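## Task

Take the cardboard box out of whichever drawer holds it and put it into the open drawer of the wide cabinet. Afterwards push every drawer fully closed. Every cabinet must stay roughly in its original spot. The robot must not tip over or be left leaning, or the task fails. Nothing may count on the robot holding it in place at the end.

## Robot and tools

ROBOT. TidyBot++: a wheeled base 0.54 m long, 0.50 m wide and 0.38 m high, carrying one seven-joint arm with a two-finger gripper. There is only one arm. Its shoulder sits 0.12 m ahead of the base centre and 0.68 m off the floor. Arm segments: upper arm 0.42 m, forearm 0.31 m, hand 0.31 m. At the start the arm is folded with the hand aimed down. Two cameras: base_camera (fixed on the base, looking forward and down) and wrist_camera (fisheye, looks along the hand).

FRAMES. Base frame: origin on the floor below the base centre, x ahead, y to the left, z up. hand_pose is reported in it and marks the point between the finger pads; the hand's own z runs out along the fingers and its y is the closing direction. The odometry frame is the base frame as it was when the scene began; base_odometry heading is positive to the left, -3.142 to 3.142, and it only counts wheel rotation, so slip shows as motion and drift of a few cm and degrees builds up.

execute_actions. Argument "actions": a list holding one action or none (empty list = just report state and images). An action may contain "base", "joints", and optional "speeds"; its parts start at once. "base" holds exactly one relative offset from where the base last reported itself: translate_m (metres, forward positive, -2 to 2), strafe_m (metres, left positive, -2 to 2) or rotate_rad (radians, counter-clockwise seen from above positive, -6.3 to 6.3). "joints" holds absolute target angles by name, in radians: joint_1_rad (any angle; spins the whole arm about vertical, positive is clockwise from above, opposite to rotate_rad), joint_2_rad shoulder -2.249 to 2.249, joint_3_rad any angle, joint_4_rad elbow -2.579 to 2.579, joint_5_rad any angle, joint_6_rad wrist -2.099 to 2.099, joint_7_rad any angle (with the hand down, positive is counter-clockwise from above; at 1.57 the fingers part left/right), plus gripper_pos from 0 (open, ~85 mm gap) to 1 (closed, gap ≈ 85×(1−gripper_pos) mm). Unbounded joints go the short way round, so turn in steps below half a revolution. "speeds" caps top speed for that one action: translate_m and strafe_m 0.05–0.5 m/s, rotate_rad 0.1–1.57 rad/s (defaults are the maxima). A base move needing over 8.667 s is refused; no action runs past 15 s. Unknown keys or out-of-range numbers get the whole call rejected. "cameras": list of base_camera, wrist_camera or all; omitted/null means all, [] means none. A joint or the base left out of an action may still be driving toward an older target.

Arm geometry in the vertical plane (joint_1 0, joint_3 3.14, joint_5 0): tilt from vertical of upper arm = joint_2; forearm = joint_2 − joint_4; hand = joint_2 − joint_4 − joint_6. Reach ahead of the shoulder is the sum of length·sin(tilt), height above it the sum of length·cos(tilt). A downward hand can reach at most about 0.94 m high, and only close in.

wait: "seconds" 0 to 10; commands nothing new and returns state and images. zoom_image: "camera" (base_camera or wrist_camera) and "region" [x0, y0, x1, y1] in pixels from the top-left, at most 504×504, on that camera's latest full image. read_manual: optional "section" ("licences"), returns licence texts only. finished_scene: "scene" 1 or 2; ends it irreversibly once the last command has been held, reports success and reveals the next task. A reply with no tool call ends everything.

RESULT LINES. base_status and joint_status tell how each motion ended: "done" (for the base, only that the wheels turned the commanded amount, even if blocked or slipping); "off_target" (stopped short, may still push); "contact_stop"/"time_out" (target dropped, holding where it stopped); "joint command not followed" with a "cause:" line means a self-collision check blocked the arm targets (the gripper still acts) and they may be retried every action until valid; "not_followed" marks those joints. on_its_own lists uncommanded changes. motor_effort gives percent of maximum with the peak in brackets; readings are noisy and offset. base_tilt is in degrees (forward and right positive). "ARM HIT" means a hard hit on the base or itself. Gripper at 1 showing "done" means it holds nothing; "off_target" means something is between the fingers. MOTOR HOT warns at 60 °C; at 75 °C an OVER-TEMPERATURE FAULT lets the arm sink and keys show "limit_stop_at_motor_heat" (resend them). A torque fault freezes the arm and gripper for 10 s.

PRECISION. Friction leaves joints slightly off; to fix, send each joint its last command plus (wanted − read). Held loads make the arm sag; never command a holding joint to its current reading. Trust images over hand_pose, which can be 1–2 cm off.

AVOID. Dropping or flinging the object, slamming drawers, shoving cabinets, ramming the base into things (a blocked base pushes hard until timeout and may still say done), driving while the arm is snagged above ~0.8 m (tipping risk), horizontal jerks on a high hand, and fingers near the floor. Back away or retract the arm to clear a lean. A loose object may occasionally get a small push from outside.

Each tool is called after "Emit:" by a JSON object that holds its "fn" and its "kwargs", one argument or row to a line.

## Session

Emit:
{"fn": "execute_actions", "kwargs": {
  "actions": [
    {"joints":{"joint_6_rad":-0.1,"joint_4_rad":-2.3}}
  ]
}}

Scene clock: 1.47 s.
base_odometry: x=+0.000 y=+0.000 heading=+0.000 (m, m, rad; odometry frame)
base_tilt: forward=-0.2 right=+0.2 (deg)
base_status: not commanded
joint_positions: joint_1_rad=+0.045 joint_2_rad=-0.318 joint_3_rad=+3.109 joint_4_rad=-2.300 joint_5_rad=-0.054 joint_6_rad=-0.125 joint_7_rad=+1.541 gripper_pos=+0.000
joint_status: all done
motor_effort: joint_1_rad=+0(0) joint_2_rad=-9(9) joint_3_rad=+0(1) joint_4_rad=+19(20) joint_5_rad=+0(0) joint_6_rad=+7(6) joint_7_rad=-1(1) (%)
hand_pose: x=+0.5427 y=-0.0012 z=+0.7964 quat_wxyz=(-0.016, +0.868, -0.038, +0.494) (m; base frame)
pictures: base_camera, wrist_camera
camera_calibration (this result's frames):
wrist_camera: T_world_to_cam=[[-0.0599691, -0.991597, -0.114626, 0.122217], [-0.460534, 0.129366, -0.878164, 1.01223], [0.885614, 0.000126581, -0.464422, 0.0236151], [0, 0, 0, 1]] pos_world=[0.452581, -0.00976036, 0.913879]
Images, in order (width x height): base_camera 644x364, wrist_camera 644x476.

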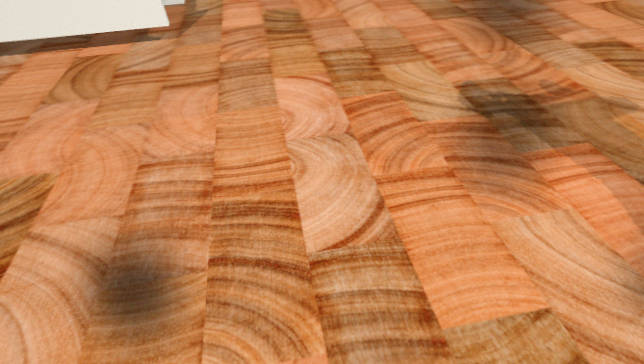

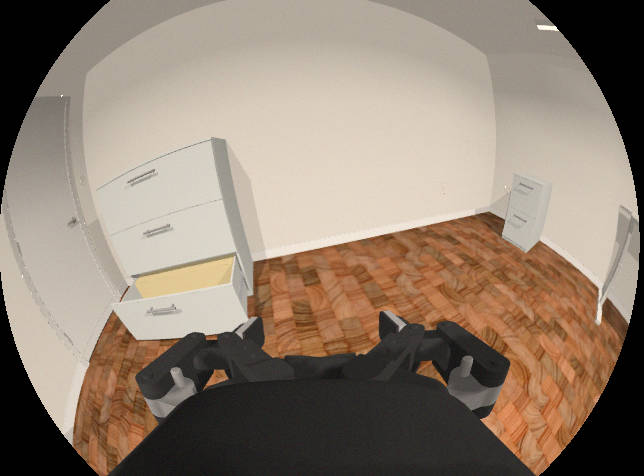

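Emit:
{"fn": "execute_actions", "kwargs": {
  "actions": [
    {"base":{"rotate_rad":-2.98},"joints":{"joint_1_rad":-0.4}}
  ]
}}

Scene clock: 4.83 s.
base_odometry: x=+0.000 y=+0.000 heading=-2.979 (m, m, rad; odometry frame)
base_tilt: forward=-0.2 right=+0.2 (deg)
base_status: done
joint_positions: joint_1_rad=-0.386 joint_2_rad=-0.318 joint_3_rad=+3.109 joint_4_rad=-2.300 joint_5_rad=-0.054 joint_6_rad=-0.125 joint_7_rad=+1.541 gripper_pos=+0.000
joint_status: all done
motor_effort: joint_1_rad=+0(1) joint_2_rad=-9(10) joint_3_rad=+0(1) joint_4_rad=+20(19) joint_5_rad=+0(1) joint_6_rad=+7(6) joint_7_rad=+0(0) (%)
hand_pose: x=+0.5045 y=+0.1759 z=+0.7964 quat_wxyz=(-0.121, +0.857, +0.148, +0.479) (m; base frame)
pictures: base_camera, wrist_camera
camera_calibration (this result's frames):
wrist_camera: T_world_to_cam=[[0.359856, -0.92594, -0.114624, 0.0722562], [-0.472457, -0.0749055, -0.878165, 1.01365], [0.804542, 0.370167, -0.464423, 0.0332629], [0, 0, 0, 1]] pos_world=[0.426142, 0.13052, 0.913879]
Images, in order (width x height): base_camera 644x364, wrist_camera 644x476.

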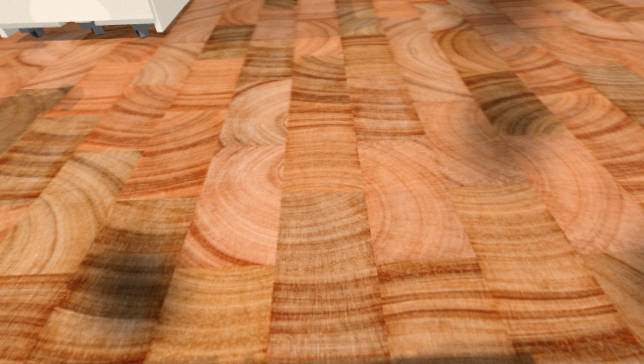

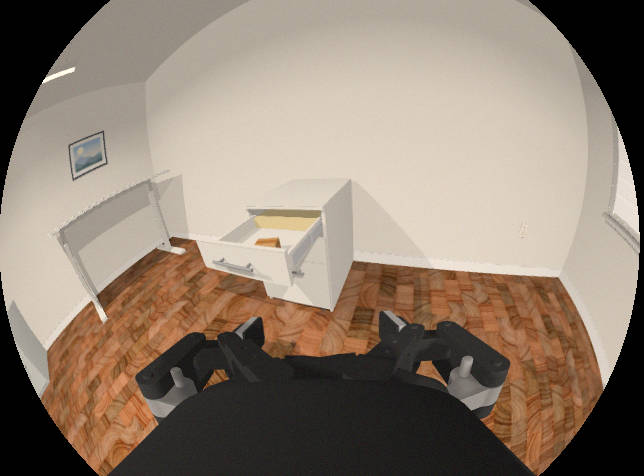

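Emit:
{"fn": "execute_actions", "kwargs": {
  "actions": [
    {"base":{"strafe_m":0.63},"joints":{"joint_1_rad":0.015,"joint_3_rad":3.16,"joint_5_rad":0.03,"joint_2_rad":0.35,"joint_4_rad":-1.1,"joint_6_rad":-1.72,"joint_7_rad":1.58}}
  ],
  "cameras": ["wrist_camera"]
}}

Emit:
{"fn": "execute_actions", "kwargs": {
  "actions": [
    {"base":{"translate_m":0.28}}
  ]
}}

Scene clock: 7.83 s.
base_odometry: x=+0.101 y=-0.622 heading=-2.980 (m, m, rad; odometry frame)
base_tilt: forward=-0.2 right=+0.1 (deg)
base_status: done
joint_positions: joint_1_rad=+0.000 joint_2_rad=+0.340 joint_3_rad=+3.146 joint_4_rad=-1.111 joint_5_rad=-0.012 joint_6_rad=-1.679 joint_7_rad=+1.544 gripper_pos=+0.000
joint_status: all done
motor_effort: joint_1_rad=+1(2) joint_2_rad=-29(29) joint_3_rad=-1(2) joint_4_rad=+16(21) joint_5_rad=+0(1) joint_6_rad=+0(8) joint_7_rad=+0(1) (%)
hand_pose: x=+0.5750 y=+0.0035 z=+0.8049 quat_wxyz=(-0.005, +1.000, -0.015, +0.006) (m; base frame)
pictures: wrist_camera
camera_calibration (this result's frames):
wrist_camera: T_world_to_cam=[[-0.0761464, -0.996679, -0.0288535, 0.0700734], [-0.994995, 0.077832, -0.0626736, 0.685002], [0.0647112, 0.0239368, -0.997617, 0.900112], [0, 0, 0, 1]] pos_world=[0.628661, -0.00502013, 0.94292]
Images, in order (width x height): wrist_camera 644x476.

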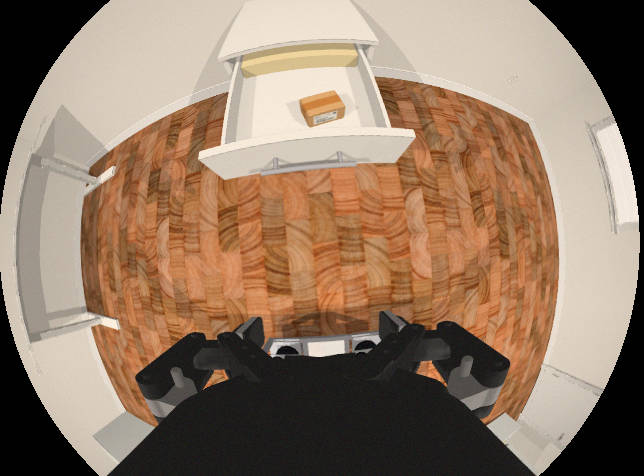

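Scene clock: 9.70 s.
base_odometry: x=-0.175 y=-0.668 heading=-2.979 (m, m, rad; odometry frame)
base_tilt: forward=-0.2 right=+0.3 (deg)
base_status: done
joint_positions: joint_1_rad=+0.001 joint_2_rad=+0.352 joint_3_rad=+3.147 joint_4_rad=-1.108 joint_5_rad=-0.011 joint_6_rad=-1.681 joint_7_rad=+1.544 gripper_pos=+0.000
joint_status: not commanded
motor_effort: joint_1_rad=+0(1) joint_2_rad=-29(32) joint_3_rad=-1(2) joint_4_rad=+16(17) joint_5_rad=+0(1) joint_6_rad=+0(2) joint_7_rad=+0(1) (%)
hand_pose: x=+0.5767 y=+0.0022 z=+0.8000 quat_wxyz=(-0.004, +1.000, -0.016, +0.000) (m; base frame)
pictures: base_camera, wrist_camera
camera_calibration (this result's frames):
wrist_camera: T_world_to_cam=[[-0.0783068, -0.996588, -0.0260895, 0.0678482], [-0.995512, 0.0795636, -0.0512376, 0.677691], [0.0531385, 0.0219602, -0.998346, 0.902365], [0, 0, 0, 1]] pos_world=[0.632012, -0.00611889, 0.937366]
Images, in order (width x height): base_camera 644x364, wrist_camera 644x476.

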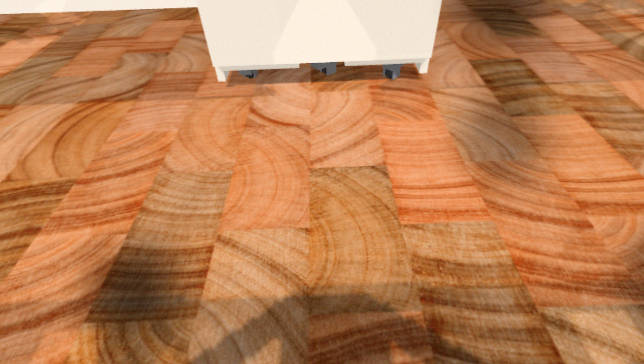

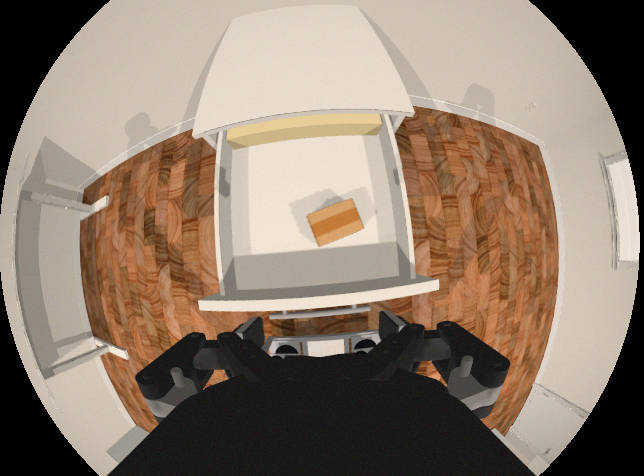

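Emit:
{"fn": "execute_actions", "kwargs": {
  "actions": [
    {"base":{"translate_m":0.069},"joints":{"joint_1_rad":0.08,"joint_2_rad":0.459,"joint_4_rad":-1.27,"joint_6_rad":-1.38,"joint_7_rad":0.37}}
  ],
  "cameras": ["wrist_camera"]
}}

Emit:
{"fn": "execute_actions", "kwargs": {
  "actions": [
    {"joints":{"joint_2_rad":0.53,"joint_4_rad":-1.46,"joint_6_rad":-1.12}}
  ],
  "cameras": ["wrist_camera"]
}}

Scene clock: 11.33 s.
base_odometry: x=-0.243 y=-0.679 heading=-2.978 (m, m, rad; odometry frame)
base_tilt: forward=-0.2 right=+0.2 (deg)
base_status: done
joint_positions: joint_1_rad=+0.066 joint_2_rad=+0.452 joint_3_rad=+3.148 joint_4_rad=-1.261 joint_5_rad=-0.010 joint_6_rad=-1.418 joint_7_rad=+0.383 gripper_pos=+0.000
joint_status: all done
motor_effort: joint_1_rad=-1(3) joint_2_rad=-33(33) joint_3_rad=-1(0) joint_4_rad=+16(17) joint_5_rad=+0(1) joint_6_rad=+1(1) joint_7_rad=+0(1) (%)
hand_pose: x=+0.6162 y=-0.0309 z=+0.7046 quat_wxyz=(-0.006, +0.808, -0.590, +0.002) (m; base frame)
pictures: wrist_camera
camera_calibration (this result's frames):
wrist_camera: T_world_to_cam=[[-0.965407, -0.259051, -0.029689, 0.607366], [-0.257489, 0.965088, -0.0480037, 0.285052], [0.0410879, -0.0386985, -0.998406, 0.811345], [0, 0, 0, 1]] pos_world=[0.626417, -0.086364, 0.841767]
Images, in order (width x height): wrist_camera 644x476.

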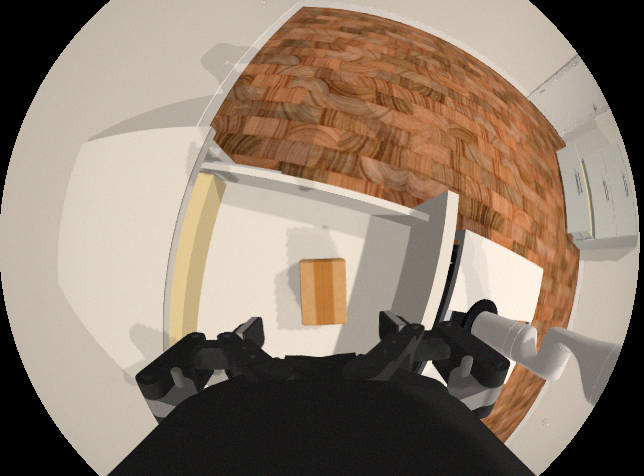

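Scene clock: 12.50 s.
base_odometry: x=-0.243 y=-0.679 heading=-2.978 (m, m, rad; odometry frame)
base_tilt: forward=-0.2 right=+0.2 (deg)
base_status: not commanded
joint_positions: joint_1_rad=+0.066 joint_2_rad=+0.532 joint_3_rad=+3.148 joint_4_rad=-1.456 joint_5_rad=-0.010 joint_6_rad=-1.161 joint_7_rad=+0.383 gripper_pos=+0.000
joint_status: all done
motor_effort: joint_1_rad=+1(0) joint_2_rad=-34(36) joint_3_rad=-1(1) joint_4_rad=+15(16) joint_5_rad=+0(0) joint_6_rad=+0(2) joint_7_rad=-1(0) (%)
hand_pose: x=+0.6168 y=-0.0314 z=+0.6059 quat_wxyz=(-0.001, +0.807, -0.591, -0.005) (m; base frame)
pictures: wrist_camera
camera_calibration (this result's frames):
wrist_camera: T_world_to_cam=[[-0.966394, -0.256726, -0.0131925, 0.595649], [-0.255949, 0.965708, -0.0435615, 0.277305], [0.0239235, -0.038721, -0.998964, 0.723685], [0, 0, 0, 1]] pos_world=[0.629295, -0.0868558, 0.742873]
Images, in order (width x height): wrist_camera 644x476.

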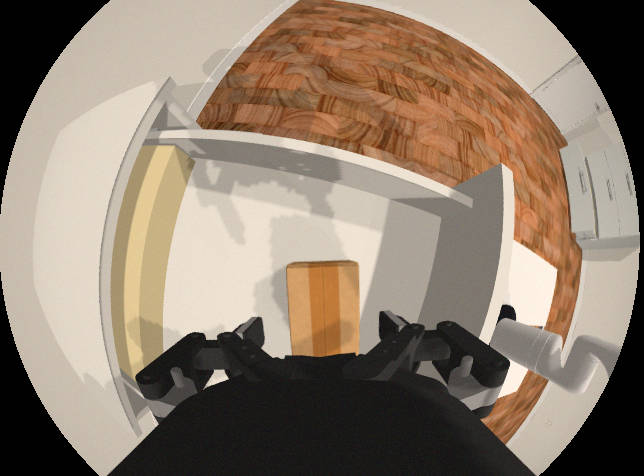

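Emit:
{"fn": "execute_actions", "kwargs": {
  "actions": [
    {"joints":{"joint_2_rad":0.61,"joint_4_rad":-1.585,"joint_6_rad":-0.915}}
  ],
  "cameras": []
}}

Emit:
{"fn": "execute_actions", "kwargs": {
  "actions": [
    {"joints":{"gripper_pos":0.65}}
  ],
  "cameras": ["wrist_camera"]
}}

Emit:
{"fn": "execute_actions", "kwargs": {
  "actions": [
    {"joints":{"joint_2_rad":0.42,"joint_4_rad":-1.27,"joint_6_rad":-1.49}}
  ],
  "cameras": []
}}

Emit:
{"fn": "execute_actions", "kwargs": {
  "actions": [
    {"base":{"translate_m":-0.3},"joints":{"joint_7_rad":1.62,"joint_1_rad":-0.03}}
  ],
  "cameras": []
}}

Emit:
{"fn": "execute_actions", "kwargs": {
  "actions": [
    {"joints":{"joint_2_rad":0.6,"joint_4_rad":-1.575,"joint_6_rad":-0.94}}
  ],
  "cameras": ["wrist_camera"]
}}

Scene clock: 13.87 s.
base_odometry: x=-0.243 y=-0.679 heading=-2.978 (m, m, rad; odometry frame)
base_tilt: forward=-0.2 right=+0.2 (deg)
base_status: not commanded
joint_positions: joint_1_rad=+0.066 joint_2_rad=+0.607 joint_3_rad=+3.148 joint_4_rad=-1.580 joint_5_rad=-0.010 joint_6_rad=-0.955 joint_7_rad=+0.383 gripper_pos=+0.000
joint_status: all done
motor_effort: joint_1_rad=+0(0) joint_2_rad=-35(37) joint_3_rad=-1(1) joint_4_rad=+13(15) joint_5_rad=+0(0) joint_6_rad=+0(1) joint_7_rad=-1(0) (%)
hand_pose: x=+0.6147 y=-0.0317 z=+0.5345 quat_wxyz=(-0.002, +0.806, -0.591, -0.001) (m; base frame)
pictures: none
No camera images: the call's "cameras" was empty. Leave "cameras" out to get every camera's image.

Scene clock: 14.77 s.
base_odometry: x=-0.243 y=-0.679 heading=-2.978 (m, m, rad; odometry frame)
base_tilt: forward=-0.2 right=+0.2 (deg)
base_status: not commanded
joint_positions: joint_1_rad=+0.067 joint_2_rad=+0.595 joint_3_rad=+3.149 joint_4_rad=-1.578 joint_5_rad=-0.010 joint_6_rad=-0.951 joint_7_rad=+0.383 gripper_pos=+0.342
joint_status: gripper_pos off_target (ended at +0.342, target +0.650)
motor_effort: joint_1_rad=+0(2) joint_2_rad=-31(35) joint_3_rad=-1(2) joint_4_rad=+13(13) joint_5_rad=+0(2) joint_6_rad=+1(2) joint_7_rad=+0(1) (%)
hand_pose: x=+0.6185 y=-0.0329 z=+0.5408 quat_wxyz=(-0.006, +0.806, -0.592, +0.006) (m; base frame)
pictures: wrist_camera
camera_calibration (this result's frames):
wrist_camera: T_world_to_cam=[[-0.966497, -0.254266, -0.0351175, 0.607954], [-0.252233, 0.966178, -0.0536434, 0.279537], [0.0475695, -0.0429883, -0.997942, 0.643228], [0, 0, 0, 1]] pos_world=[0.627496, -0.0878493, 0.67825]
Images, in order (width x height): wrist_camera 644x476.

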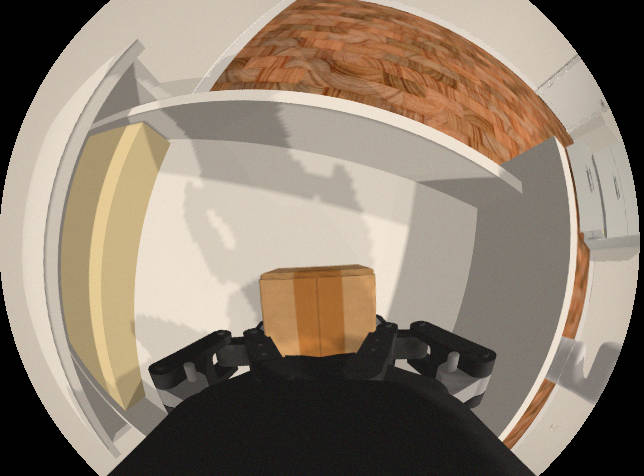

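Scene clock: 16.37 s.
base_odometry: x=-0.243 y=-0.679 heading=-2.978 (m, m, rad; odometry frame)
base_tilt: forward=-0.2 right=+0.3 (deg)
base_status: not commanded
joint_positions: joint_1_rad=+0.067 joint_2_rad=+0.421 joint_3_rad=+3.149 joint_4_rad=-1.277 joint_5_rad=-0.010 joint_6_rad=-1.452 joint_7_rad=+0.383 gripper_pos=+0.342
joint_status: all done
motor_effort: joint_1_rad=+0(0) joint_2_rad=-32(38) joint_3_rad=-1(1) joint_4_rad=+17(17) joint_5_rad=+0(0) joint_6_rad=+0(1) joint_7_rad=+0(1) (%)
hand_pose: x=+0.5991 y=-0.0306 z=+0.7145 quat_wxyz=(-0.001, +0.807, -0.590, -0.006) (m; base frame)
pictures: none
No camera images: the call's "cameras" was empty. Leave "cameras" out to get every camera's image.

Scene clock: 18.40 s.
base_odometry: x=+0.053 y=-0.630 heading=-2.978 (m, m, rad; odometry frame)
base_tilt: forward=-0.2 right=+0.2 (deg)
base_status: done
joint_positions: joint_1_rad=-0.019 joint_2_rad=+0.420 joint_3_rad=+3.151 joint_4_rad=-1.276 joint_5_rad=-0.007 joint_6_rad=-1.454 joint_7_rad=+1.608 gripper_pos=+0.342
joint_status: all done
motor_effort: joint_1_rad=+0(5) joint_2_rad=-33(34) joint_3_rad=-1(4) joint_4_rad=+16(18) joint_5_rad=+0(1) joint_6_rad=+0(1) joint_7_rad=+0(1) (%)
hand_pose: x=+0.6000 y=+0.0086 z=+0.7153 quat_wxyz=(-0.001, +1.000, +0.023, -0.004) (m; base frame)
pictures: none
No camera images: the call's "cameras" was empty. Leave "cameras" out to get every camera's image.

Scene clock: 19.97 s.
base_odometry: x=+0.053 y=-0.630 heading=-2.978 (m, m, rad; odometry frame)
base_tilt: forward=-0.2 right=+0.2 (deg)
base_status: not commanded
joint_positions: joint_1_rad=-0.019 joint_2_rad=+0.607 joint_3_rad=+3.151 joint_4_rad=-1.574 joint_5_rad=-0.007 joint_6_rad=-0.980 joint_7_rad=+1.608 gripper_pos=+0.342
joint_status: all done
motor_effort: joint_1_rad=+0(0) joint_2_rad=-35(38) joint_3_rad=-1(1) joint_4_rad=+13(17) joint_5_rad=+0(0) joint_6_rad=+0(1) joint_7_rad=-1(0) (%)
hand_pose: x=+0.6109 y=+0.0079 z=+0.5361 quat_wxyz=(+0.000, +1.000, +0.022, -0.009) (m; base frame)
pictures: wrist_camera
camera_calibration (this result's frames):
wrist_camera: T_world_to_cam=[[-0.00299082, -0.999845, -0.0173656, 0.0186626], [-0.999442, 0.0035665, -0.0332145, 0.691077], [0.0332713, 0.0172566, -0.999297, 0.649694], [0, 0, 0, 1]] pos_world=[0.669131, 0.00498348, 0.672516]
Images, in order (width x height): wrist_camera 644x476.

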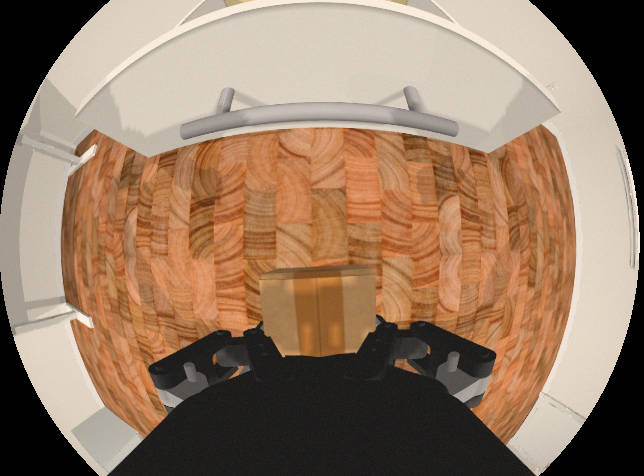

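Emit:
{"fn": "execute_actions", "kwargs": {
  "actions": [
    {"base":{"translate_m":0.43},"speeds":{"translate_m":0.1}}
  ]
}}

Scene clock: 24.90 s.
base_odometry: x=-0.371 y=-0.701 heading=-2.978 (m, m, rad; odometry frame)
base_tilt: forward=-0.3 right=+0.3 (deg)
base_status: done
joint_positions: joint_1_rad=-0.019 joint_2_rad=+0.615 joint_3_rad=+3.151 joint_4_rad=-1.587 joint_5_rad=-0.007 joint_6_rad=-0.980 joint_7_rad=+1.608 gripper_pos=+0.342
joint_status: not commanded
motor_effort: joint_1_rad=+0(2) joint_2_rad=-36(40) joint_3_rad=-1(3) joint_4_rad=+14(22) joint_5_rad=+0(1) joint_6_rad=+0(9) joint_7_rad=+0(1) (%)
hand_pose: x=+0.6030 y=+0.0078 z=+0.5287 quat_wxyz=(+0.000, +1.000, +0.022, -0.020) (m; base frame)
pictures: base_camera, wrist_camera
camera_calibration (this result's frames):
wrist_camera: T_world_to_cam=[[-0.0033557, -0.999853, -0.0168284, 0.01835], [-0.999931, 0.00354427, -0.0111882, 0.671585], [0.0112462, 0.0167897, -0.999796, 0.656074], [0, 0, 0, 1]] pos_world=[0.664221, 0.00495173, 0.663763]
Images, in order (width x height): base_camera 644x364, wrist_camera 644x476.

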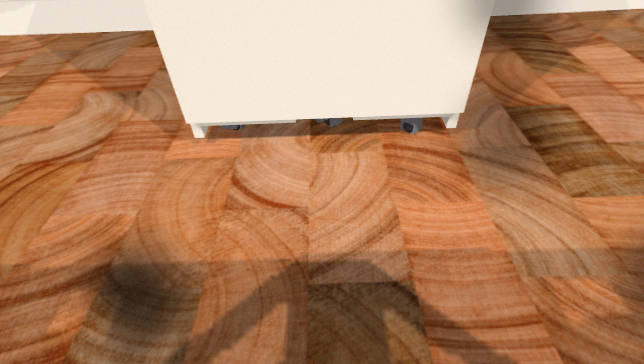

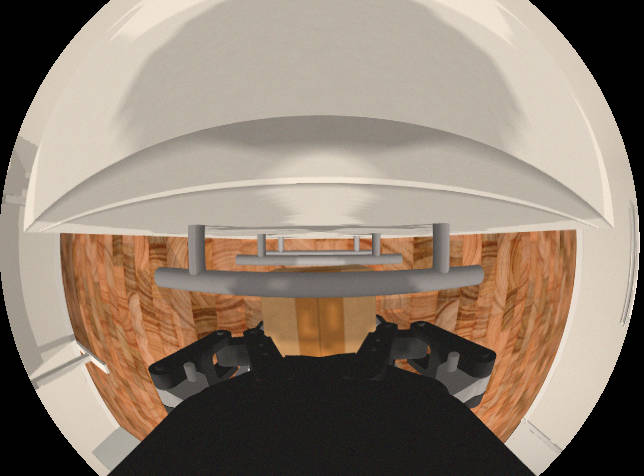

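Emit:
{"fn": "execute_actions", "kwargs": {
  "actions": [
    {"base":{"translate_m":-0.83}}
  ],
  "cameras": []
}}

Emit:
{"fn": "execute_actions", "kwargs": {
  "actions": [
    {"base":{"strafe_m":-1.29},"joints":{"joint_2_rad":0.4}}
  ],
  "cameras": []
}}

Emit:
{"fn": "execute_actions", "kwargs": {
  "actions": [
    {"base":{"rotate_rad":3.16}}
  ]
}}

Scene clock: 28.53 s.
base_odometry: x=+0.447 y=-0.564 heading=-2.976 (m, m, rad; odometry frame)
base_tilt: forward=-0.2 right=+0.2 (deg)
base_status: done
joint_positions: joint_1_rad=-0.022 joint_2_rad=+0.609 joint_3_rad=+3.153 joint_4_rad=-1.577 joint_5_rad=-0.005 joint_6_rad=-0.977 joint_7_rad=+1.608 gripper_pos=+0.342
joint_status: not commanded
motor_effort: joint_1_rad=+0(7) joint_2_rad=-34(36) joint_3_rad=-1(5) joint_4_rad=+13(15) joint_5_rad=+0(2) joint_6_rad=+1(1) joint_7_rad=-1(1) (%)
hand_pose: x=+0.6099 y=+0.0081 z=+0.5343 quat_wxyz=(+0.001, +1.000, +0.023, -0.011) (m; base frame)
pictures: none
No camera images: the call's "cameras" was empty. Leave "cameras" out to get every camera's image.

Scene clock: 32.50 s.
base_odometry: x=+0.236 y=+0.709 heading=-2.977 (m, m, rad; odometry frame)
base_tilt: forward=-0.2 right=+0.2 (deg)
base_status: done
joint_positions: joint_1_rad=-0.028 joint_2_rad=+0.401 joint_3_rad=+3.155 joint_4_rad=-1.577 joint_5_rad=-0.005 joint_6_rad=-0.977 joint_7_rad=+1.608 gripper_pos=+0.342
joint_status: all done
motor_effort: joint_1_rad=+1(4) joint_2_rad=-31(38) joint_3_rad=-1(1) joint_4_rad=+16(17) joint_5_rad=+0(1) joint_6_rad=+2(1) joint_7_rad=-1(0) (%)
hand_pose: x=+0.6297 y=+0.0106 z=+0.6386 quat_wxyz=(+0.001, +0.995, +0.025, +0.093) (m; base frame)
pictures: none
No camera images: the call's "cameras" was empty. Leave "cameras" out to get every camera's image.

Scene clock: 35.90 s.
base_odometry: x=+0.236 y=+0.709 heading=+0.182 (m, m, rad; odometry frame)
base_tilt: forward=-0.2 right=+0.3 (deg)
base_status: done
joint_positions: joint_1_rad=-0.034 joint_2_rad=+0.403 joint_3_rad=+3.158 joint_4_rad=-1.577 joint_5_rad=-0.005 joint_6_rad=-0.975 joint_7_rad=+1.608 gripper_pos=+0.342
joint_status: not commanded
motor_effort: joint_1_rad=+0(4) joint_2_rad=-31(33) joint_3_rad=+0(3) joint_4_rad=+16(17) joint_5_rad=+0(1) joint_6_rad=+2(1) joint_7_rad=-1(1) (%)
hand_pose: x=+0.6302 y=+0.0118 z=+0.6377 quat_wxyz=(+0.002, +0.995, +0.027, +0.093) (m; base frame)
pictures: base_camera, wrist_camera
camera_calibration (this result's frames):
wrist_camera: T_world_to_cam=[[0.00981221, -0.999811, -0.0168035, 0.0159154], [-0.971746, -0.00557102, -0.235963, 0.825697], [0.235825, 0.0186441, -0.971617, 0.605168], [0, 0, 0, 1]] pos_world=[0.659498, 0.00922954, 0.783093]
Images, in order (width x height): base_camera 644x364, wrist_camera 644x476.

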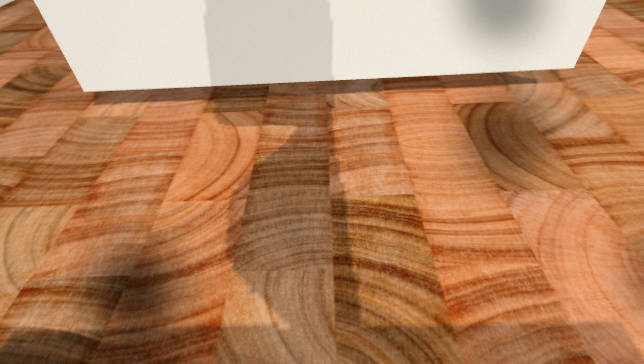

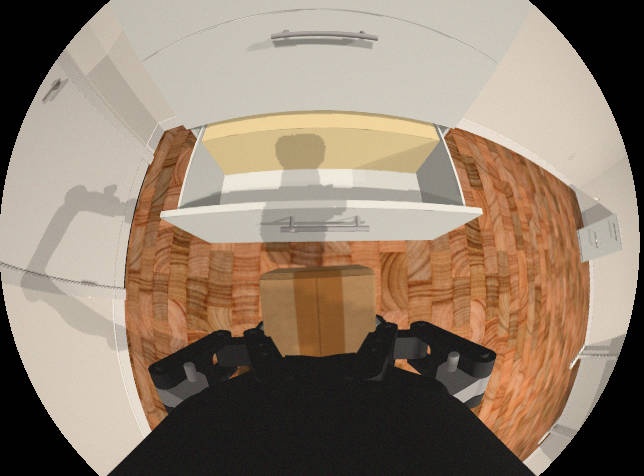

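Emit:
{"fn": "execute_actions", "kwargs": {
  "actions": [
    {"base":{"translate_m":0.355},"joints":{"joint_2_rad":0.6}}
  ],
  "cameras": []
}}

Emit:
{"fn": "execute_actions", "kwargs": {
  "actions": [
    {"joints":{"joint_2_rad":0.891,"joint_4_rad":-1.68,"joint_6_rad":-0.535}}
  ],
  "cameras": ["wrist_camera"]
}}

Emit:
{"fn": "execute_actions", "kwargs": {
  "actions": [
    {"joints":{"joint_2_rad":1.445,"joint_4_rad":-1.445,"joint_6_rad":-0.2}}
  ],
  "cameras": ["wrist_camera"]
}}

Scene clock: 38.13 s.
base_odometry: x=+0.585 y=+0.774 heading=+0.183 (m, m, rad; odometry frame)
base_tilt: forward=-0.2 right=+0.2 (deg)
base_status: done
joint_positions: joint_1_rad=-0.034 joint_2_rad=+0.610 joint_3_rad=+3.158 joint_4_rad=-1.574 joint_5_rad=-0.005 joint_6_rad=-0.975 joint_7_rad=+1.608 gripper_pos=+0.342
joint_status: all done
motor_effort: joint_1_rad=+0(2) joint_2_rad=-36(38) joint_3_rad=+0(2) joint_4_rad=+13(18) joint_5_rad=+0(0) joint_6_rad=+0(2) joint_7_rad=+0(0) (%)
hand_pose: x=+0.6116 y=+0.0112 z=+0.5345 quat_wxyz=(+0.003, +1.000, +0.027, -0.009) (m; base frame)
pictures: none
No camera images: the call's "cameras" was empty. Leave "cameras" out to get every camera's image.

Scene clock: 39.73 s.
base_odometry: x=+0.585 y=+0.774 heading=+0.183 (m, m, rad; odometry frame)
base_tilt: forward=-0.2 right=+0.2 (deg)
base_status: not commanded
joint_positions: joint_1_rad=-0.034 joint_2_rad=+0.897 joint_3_rad=+3.158 joint_4_rad=-1.677 joint_5_rad=-0.005 joint_6_rad=-0.577 joint_7_rad=+1.608 gripper_pos=+0.342
joint_status: all done
motor_effort: joint_1_rad=+0(1) joint_2_rad=-37(41) joint_3_rad=-1(1) joint_4_rad=+9(14) joint_5_rad=+0(0) joint_6_rad=+1(1) joint_7_rad=+0(1) (%)
hand_pose: x=+0.6141 y=+0.0097 z=+0.3679 quat_wxyz=(+0.005, +1.000, +0.028, -0.005) (m; base frame)
pictures: wrist_camera
camera_calibration (this result's frames):
wrist_camera: T_world_to_cam=[[0.00902984, -0.999935, -0.00698103, 0.00636684], [-0.999034, -0.00872097, -0.043076, 0.692168], [0.0430123, 0.00736325, -0.999047, 0.475451], [0, 0, 0, 1]] pos_world=[0.670992, 0.00890194, 0.504858]
Images, in order (width x height): wrist_camera 644x476.

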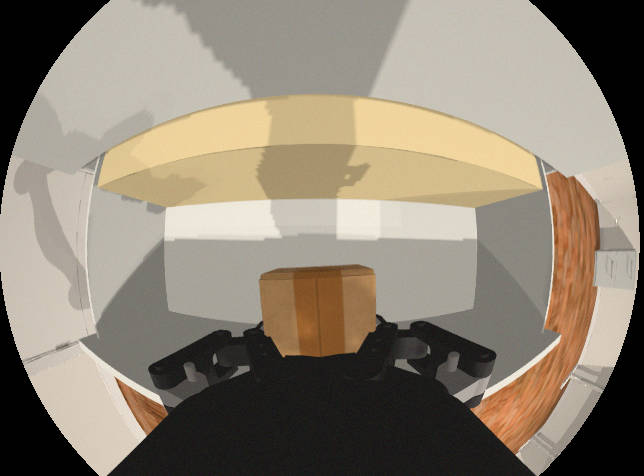

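Scene clock: 41.63 s.
base_odometry: x=+0.585 y=+0.774 heading=+0.183 (m, m, rad; odometry frame)
base_tilt: forward=-0.2 right=+0.2 (deg)
base_status: not commanded
joint_positions: joint_1_rad=-0.034 joint_2_rad=+1.448 joint_3_rad=+3.158 joint_4_rad=-1.457 joint_5_rad=-0.005 joint_6_rad=-0.243 joint_7_rad=+1.608 gripper_pos=+0.342
joint_status: all done
motor_effort: joint_1_rad=+1(0) joint_2_rad=-41(45) joint_3_rad=-1(1) joint_4_rad=+4(9) joint_5_rad=+0(0) joint_6_rad=+0(2) joint_7_rad=-1(1) (%)
hand_pose: x=+0.6085 y=+0.0080 z=+0.1164 quat_wxyz=(+0.008, +0.999, +0.032, -0.003) (m; base frame)
pictures: wrist_camera
camera_calibration (this result's frames):
wrist_camera: T_world_to_cam=[[0.0166712, -0.999859, -0.00216388, -0.00227143], [-0.998786, -0.0165529, -0.0464049, 0.676086], [0.0463626, 0.00293488, -0.99892, 0.222403], [0, 0, 0, 1]] pos_world=[0.664992, 0.00826737, 0.253532]
Images, in order (width x height): wrist_camera 644x476.

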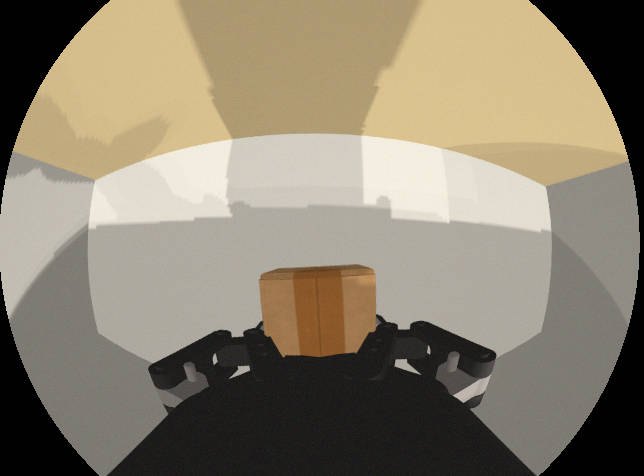

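Emit:
{"fn": "execute_actions", "kwargs": {
  "actions": [
    {"joints":{"joint_2_rad":1.505,"joint_4_rad":-1.395,"joint_6_rad":-0.19}}
  ],
  "cameras": []
}}

Emit:
{"fn": "execute_actions", "kwargs": {
  "actions": [
    {"joints":{"gripper_pos":0.1}}
  ],
  "cameras": ["wrist_camera"]
}}

Emit:
{"fn": "execute_actions", "kwargs": {
  "actions": [
    {"joints":{"joint_2_rad":0.891,"joint_4_rad":-1.68,"joint_6_rad":-0.6}}
  ],
  "cameras": []
}}

Emit:
{"fn": "execute_actions", "kwargs": {
  "actions": [
    {"joints":{"joint_2_rad":-0.3,"joint_4_rad":-2.4,"joint_6_rad":-0.95}}
  ],
  "cameras": ["wrist_camera"]
}}

Emit:
{"fn": "execute_actions", "kwargs": {
  "actions": [
    {"base":{"translate_m":0.13},"joints":{"joint_1_rad":-1.6}}
  ],
  "cameras": []
}}

Emit:
{"fn": "execute_actions", "kwargs": {
  "actions": [
    {"base":{"translate_m":0.35},"speeds":{"translate_m":0.1}}
  ],
  "cameras": ["wrist_camera"]
}}

Scene clock: 42.73 s.
base_odometry: x=+0.585 y=+0.774 heading=+0.183 (m, m, rad; odometry frame)
base_tilt: forward=-0.1 right=+0.2 (deg)
base_status: not commanded
joint_positions: joint_1_rad=-0.034 joint_2_rad=+1.505 joint_3_rad=+3.158 joint_4_rad=-1.402 joint_5_rad=-0.005 joint_6_rad=-0.231 joint_7_rad=+1.608 gripper_pos=+0.342
joint_status: all done
motor_effort: joint_1_rad=+1(1) joint_2_rad=-40(43) joint_3_rad=-1(1) joint_4_rad=+4(5) joint_5_rad=+0(0) joint_6_rad=+1(0) joint_7_rad=+0(1) (%)
hand_pose: x=+0.6132 y=+0.0082 z=+0.0923 quat_wxyz=(+0.008, +0.999, +0.033, +0.002) (m; base frame)
pictures: none
No camera images: the call's "cameras" was empty. Leave "cameras" out to get every camera's image.

Scene clock: 43.57 s.
base_odometry: x=+0.585 y=+0.774 heading=+0.183 (m, m, rad; odometry frame)
base_tilt: forward=-0.2 right=+0.2 (deg)
base_status: not commanded
joint_positions: joint_1_rad=-0.034 joint_2_rad=+1.505 joint_3_rad=+3.158 joint_4_rad=-1.402 joint_5_rad=-0.005 joint_6_rad=-0.231 joint_7_rad=+1.608 gripper_pos=+0.100
joint_status: all done
motor_effort: joint_1_rad=+0(0) joint_2_rad=-40(40) joint_3_rad=-1(1) joint_4_rad=+4(3) joint_5_rad=+0(0) joint_6_rad=+0(0) joint_7_rad=-1(1) (%)
hand_pose: x=+0.6132 y=+0.0082 z=+0.0923 quat_wxyz=(+0.008, +0.999, +0.033, +0.002) (m; base frame)
pictures: wrist_camera
camera_calibration (this result's frames):
wrist_camera: T_world_to_cam=[[0.0177648, -0.99984, -0.00216712, -0.00292388], [-0.998272, -0.0176154, -0.0560578, 0.680197], [0.0560107, 0.00315923, -0.998425, 0.192166], [0, 0, 0, 1]] pos_world=[0.66831, 0.00845146, 0.229987]
Images, in order (width x height): wrist_camera 644x476.

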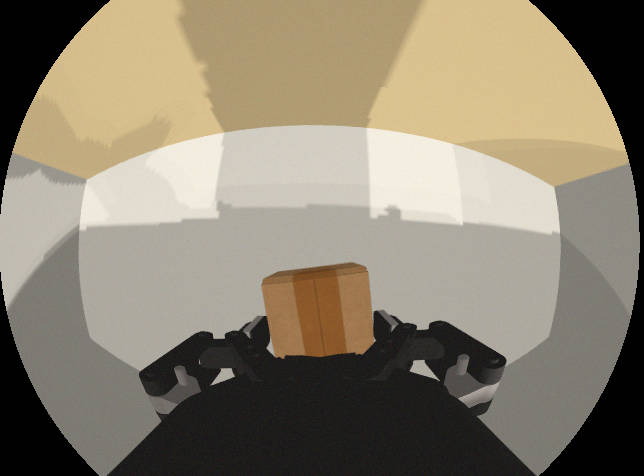

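Scene clock: 45.43 s.
base_odometry: x=+0.585 y=+0.774 heading=+0.183 (m, m, rad; odometry frame)
base_tilt: forward=-0.2 right=+0.3 (deg)
base_status: not commanded
joint_positions: joint_1_rad=-0.034 joint_2_rad=+0.897 joint_3_rad=+3.158 joint_4_rad=-1.669 joint_5_rad=-0.005 joint_6_rad=-0.559 joint_7_rad=+1.608 gripper_pos=+0.100
joint_status: all done
motor_effort: joint_1_rad=+1(0) joint_2_rad=-37(44) joint_3_rad=-1(1) joint_4_rad=+9(9) joint_5_rad=+0(0) joint_6_rad=+1(0) joint_7_rad=-1(1) (%)
hand_pose: x=+0.6239 y=+0.0100 z=+0.3691 quat_wxyz=(+0.005, +1.000, +0.028, +0.008) (m; base frame)
pictures: none
No camera images: the call's "cameras" was empty. Leave "cameras" out to get every camera's image.

Scene clock: 47.90 s.
base_odometry: x=+0.585 y=+0.774 heading=+0.183 (m, m, rad; odometry frame)
base_tilt: forward=-0.2 right=+0.3 (deg)
base_status: not commanded
joint_positions: joint_1_rad=-0.034 joint_2_rad=-0.294 joint_3_rad=+3.158 joint_4_rad=-2.390 joint_5_rad=-0.005 joint_6_rad=-0.909 joint_7_rad=+1.608 gripper_pos=+0.100
joint_status: all done
motor_effort: joint_1_rad=+0(0) joint_2_rad=-5(38) joint_3_rad=-1(1) joint_4_rad=+15(15) joint_5_rad=+0(0) joint_6_rad=+1(1) joint_7_rad=+0(1) (%)
hand_pose: x=+0.3115 y=+0.0063 z=+0.6184 quat_wxyz=(-0.004, +0.997, +0.026, +0.068) (m; base frame)
pictures: wrist_camera
camera_calibration (this result's frames):
wrist_camera: T_world_to_cam=[[0.00777622, -0.999597, -0.027318, 0.020324], [-0.982344, -0.00252972, -0.187065, 0.484461], [0.18692, 0.0282903, -0.981968, 0.683264], [0, 0, 0, 1]] pos_world=[0.348034, 0.00221156, 0.762124]
Images, in order (width x height): wrist_camera 644x476.

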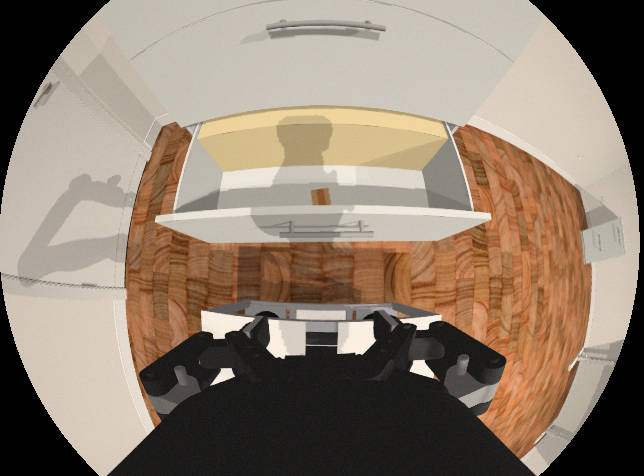

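Scene clock: 50.70 s.
base_odometry: x=+0.713 y=+0.798 heading=+0.184 (m, m, rad; odometry frame)
base_tilt: forward=-0.2 right=+0.2 (deg)
base_status: done
joint_positions: joint_1_rad=-1.586 joint_2_rad=-0.295 joint_3_rad=+3.158 joint_4_rad=-2.393 joint_5_rad=-0.005 joint_6_rad=-0.910 joint_7_rad=+1.608 gripper_pos=+0.100
joint_status: all done
motor_effort: joint_1_rad=+1(1) joint_2_rad=-5(7) joint_3_rad=-1(0) joint_4_rad=+15(15) joint_5_rad=+0(0) joint_6_rad=+1(2) joint_7_rad=+0(1) (%)
hand_pose: x=+0.1163 y=+0.1912 z=+0.6178 quat_wxyz=(-0.049, +0.694, +0.717, +0.045) (m; base frame)
pictures: none
No camera images: the call's "cameras" was empty. Leave "cameras" out to get every camera's image.

Scene clock: 54.77 s.
base_odometry: x=+1.057 y=+0.862 heading=+0.185 (m, m, rad; odometry frame)
base_tilt: forward=-0.2 right=+0.2 (deg)
base_status: done
joint_positions: joint_1_rad=-1.586 joint_2_rad=-0.295 joint_3_rad=+3.158 joint_4_rad=-2.393 joint_5_rad=-0.004 joint_6_rad=-0.910 joint_7_rad=+1.608 gripper_pos=+0.100
joint_status: not commanded
motor_effort: joint_1_rad=+0(1) joint_2_rad=-5(5) joint_3_rad=+0(1) joint_4_rad=+14(15) joint_5_rad=+0(1) joint_6_rad=+2(2) joint_7_rad=-1(1) (%)
hand_pose: x=+0.1164 y=+0.1912 z=+0.6178 quat_wxyz=(-0.049, +0.693, +0.717, +0.045) (m; base frame)
pictures: wrist_camera
camera_calibration (this result's frames):
wrist_camera: T_world_to_cam=[[0.999579, -0.0104983, -0.0270561, -0.0979955], [-0.0153133, -0.982727, -0.184425, 0.366323], [-0.0246526, 0.184762, -0.982474, 0.708941], [0, 0, 0, 1]] pos_world=[0.121041, 0.227981, 0.761423]
Images, in order (width x height): wrist_camera 644x476.

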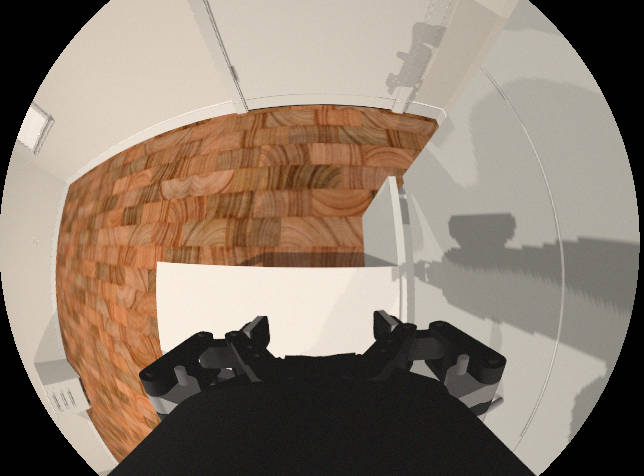

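Emit:
{"fn": "execute_actions", "kwargs": {
  "actions": [
    {"base":{"translate_m":0.03},"speeds":{"translate_m":0.05}}
  ],
  "cameras": ["wrist_camera"]
}}

Scene clock: 55.93 s.
base_odometry: x=+1.087 y=+0.868 heading=+0.186 (m, m, rad; odometry frame)
base_tilt: forward=-0.2 right=+0.2 (deg)
base_status: done
joint_positions: joint_1_rad=-1.586 joint_2_rad=-0.295 joint_3_rad=+3.158 joint_4_rad=-2.393 joint_5_rad=-0.004 joint_6_rad=-0.910 joint_7_rad=+1.608 gripper_pos=+0.100
joint_status: not commanded
motor_effort: joint_1_rad=+1(1) joint_2_rad=-5(6) joint_3_rad=+0(0) joint_4_rad=+14(15) joint_5_rad=+0(0) joint_6_rad=+2(1) joint_7_rad=+0(0) (%)
hand_pose: x=+0.1164 y=+0.1912 z=+0.6178 quat_wxyz=(-0.049, +0.693, +0.717, +0.045) (m; base frame)
pictures: wrist_camera
camera_calibration (this result's frames):
wrist_camera: T_world_to_cam=[[0.999585, -0.0102834, -0.0269157, -0.0981436], [-0.0150759, -0.982732, -0.184419, 0.366289], [-0.0245545, 0.184748, -0.982479, 0.708935], [0, 0, 0, 1]] pos_world=[0.121033, 0.227981, 0.761423]
Images, in order (width x height): wrist_camera 644x476.

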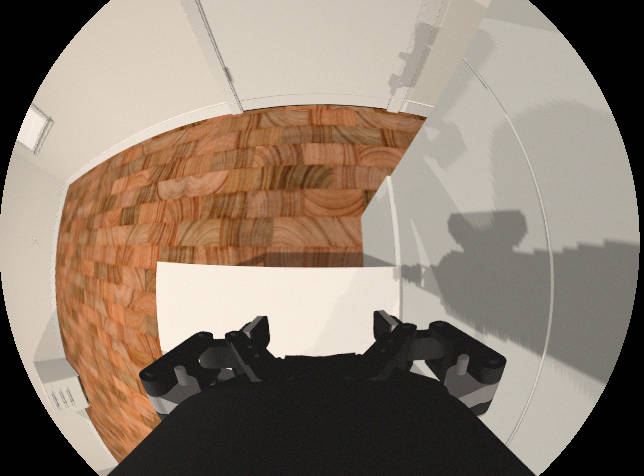

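Emit:
{"fn": "execute_actions", "kwargs": {
  "actions": [
    {"base":{"translate_m":0.015},"speeds":{"translate_m":0.05}}
  ],
  "cameras": ["wrist_camera"]
}}

Emit:
{"fn": "execute_actions", "kwargs": {
  "actions": [
    {"base":{"translate_m":-0.08}}
  ],
  "cameras": ["wrist_camera"]
}}

Emit:
{"fn": "zoom_image", "kwargs": {
  "camera": "wrist_camera",
  "region": [340,130,520,310]
}}

Scene clock: 58.10 s.
base_odometry: x=+1.098 y=+0.870 heading=+0.188 (m, m, rad; odometry frame)
base_tilt: forward=-0.3 right=+0.2 (deg)
base_status: translate_m time_out (by the wheels' count: +0.012 of +0.015)
joint_positions: joint_1_rad=-1.587 joint_2_rad=-0.295 joint_3_rad=+3.158 joint_4_rad=-2.393 joint_5_rad=-0.004 joint_6_rad=-0.910 joint_7_rad=+1.608 gripper_pos=+0.100
joint_status: not commanded
motor_effort: joint_1_rad=+0(1) joint_2_rad=-5(6) joint_3_rad=+0(2) joint_4_rad=+14(16) joint_5_rad=+0(1) joint_6_rad=+1(1) joint_7_rad=+0(1) (%)
hand_pose: x=+0.1165 y=+0.1910 z=+0.6178 quat_wxyz=(-0.049, +0.693, +0.718, +0.045) (m; base frame)
pictures: wrist_camera
camera_calibration (this result's frames):
wrist_camera: T_world_to_cam=[[0.999592, -0.0101861, -0.0266929, -0.0983985], [-0.0149331, -0.982779, -0.18418, 0.366025], [-0.0243572, 0.184503, -0.98253, 0.708969], [0, 0, 0, 1]] pos_world=[0.121093, 0.227913, 0.761371]
Images, in order (width x height): wrist_camera 644x476.

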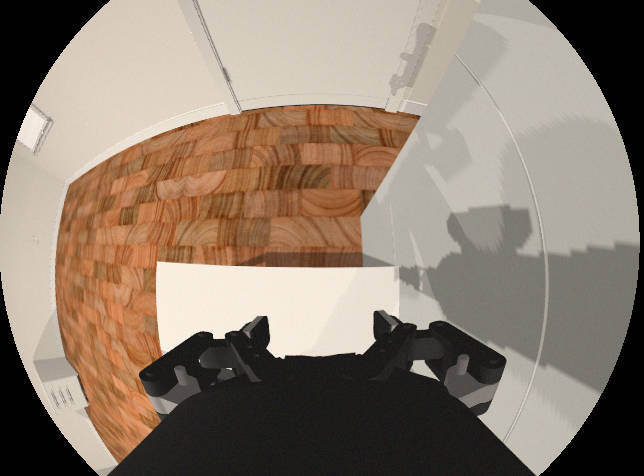

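not run: a stop came earlier in this reply.

Region (340, 130, 520, 310) of wrist_camera's 644x476 image, scaled by 2.800.

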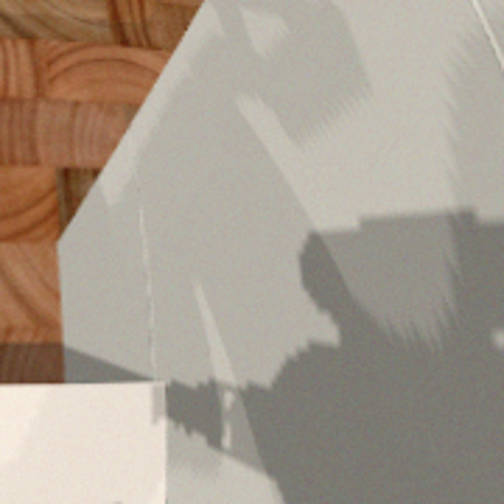

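Emit:
{"fn": "execute_actions", "kwargs": {
  "actions": [
    {"base":{"translate_m":-0.12}}
  ],
  "cameras": []
}}

Emit:
{"fn": "finished_scene", "kwargs": {
  "scene": 2
}}

Scene clock: 59.50 s.
base_odometry: x=+0.980 y=+0.848 heading=+0.189 (m, m, rad; odometry frame)
base_tilt: forward=-0.2 right=+0.2 (deg)
base_status: done
joint_positions: joint_1_rad=-1.587 joint_2_rad=-0.295 joint_3_rad=+3.158 joint_4_rad=-2.393 joint_5_rad=-0.004 joint_6_rad=-0.910 joint_7_rad=+1.608 gripper_pos=+0.100
joint_status: not commanded
motor_effort: joint_1_rad=+1(1) joint_2_rad=-5(5) joint_3_rad=-1(1) joint_4_rad=+14(16) joint_5_rad=+0(1) joint_6_rad=+2(2) joint_7_rad=-1(0) (%)
hand_pose: x=+0.1164 y=+0.1910 z=+0.6178 quat_wxyz=(-0.049, +0.693, +0.718, +0.045) (m; base frame)
pictures: none
No camera images: the call's "cameras" was empty. Leave "cameras" out to get every camera's image.

The scene is finished: the task was done.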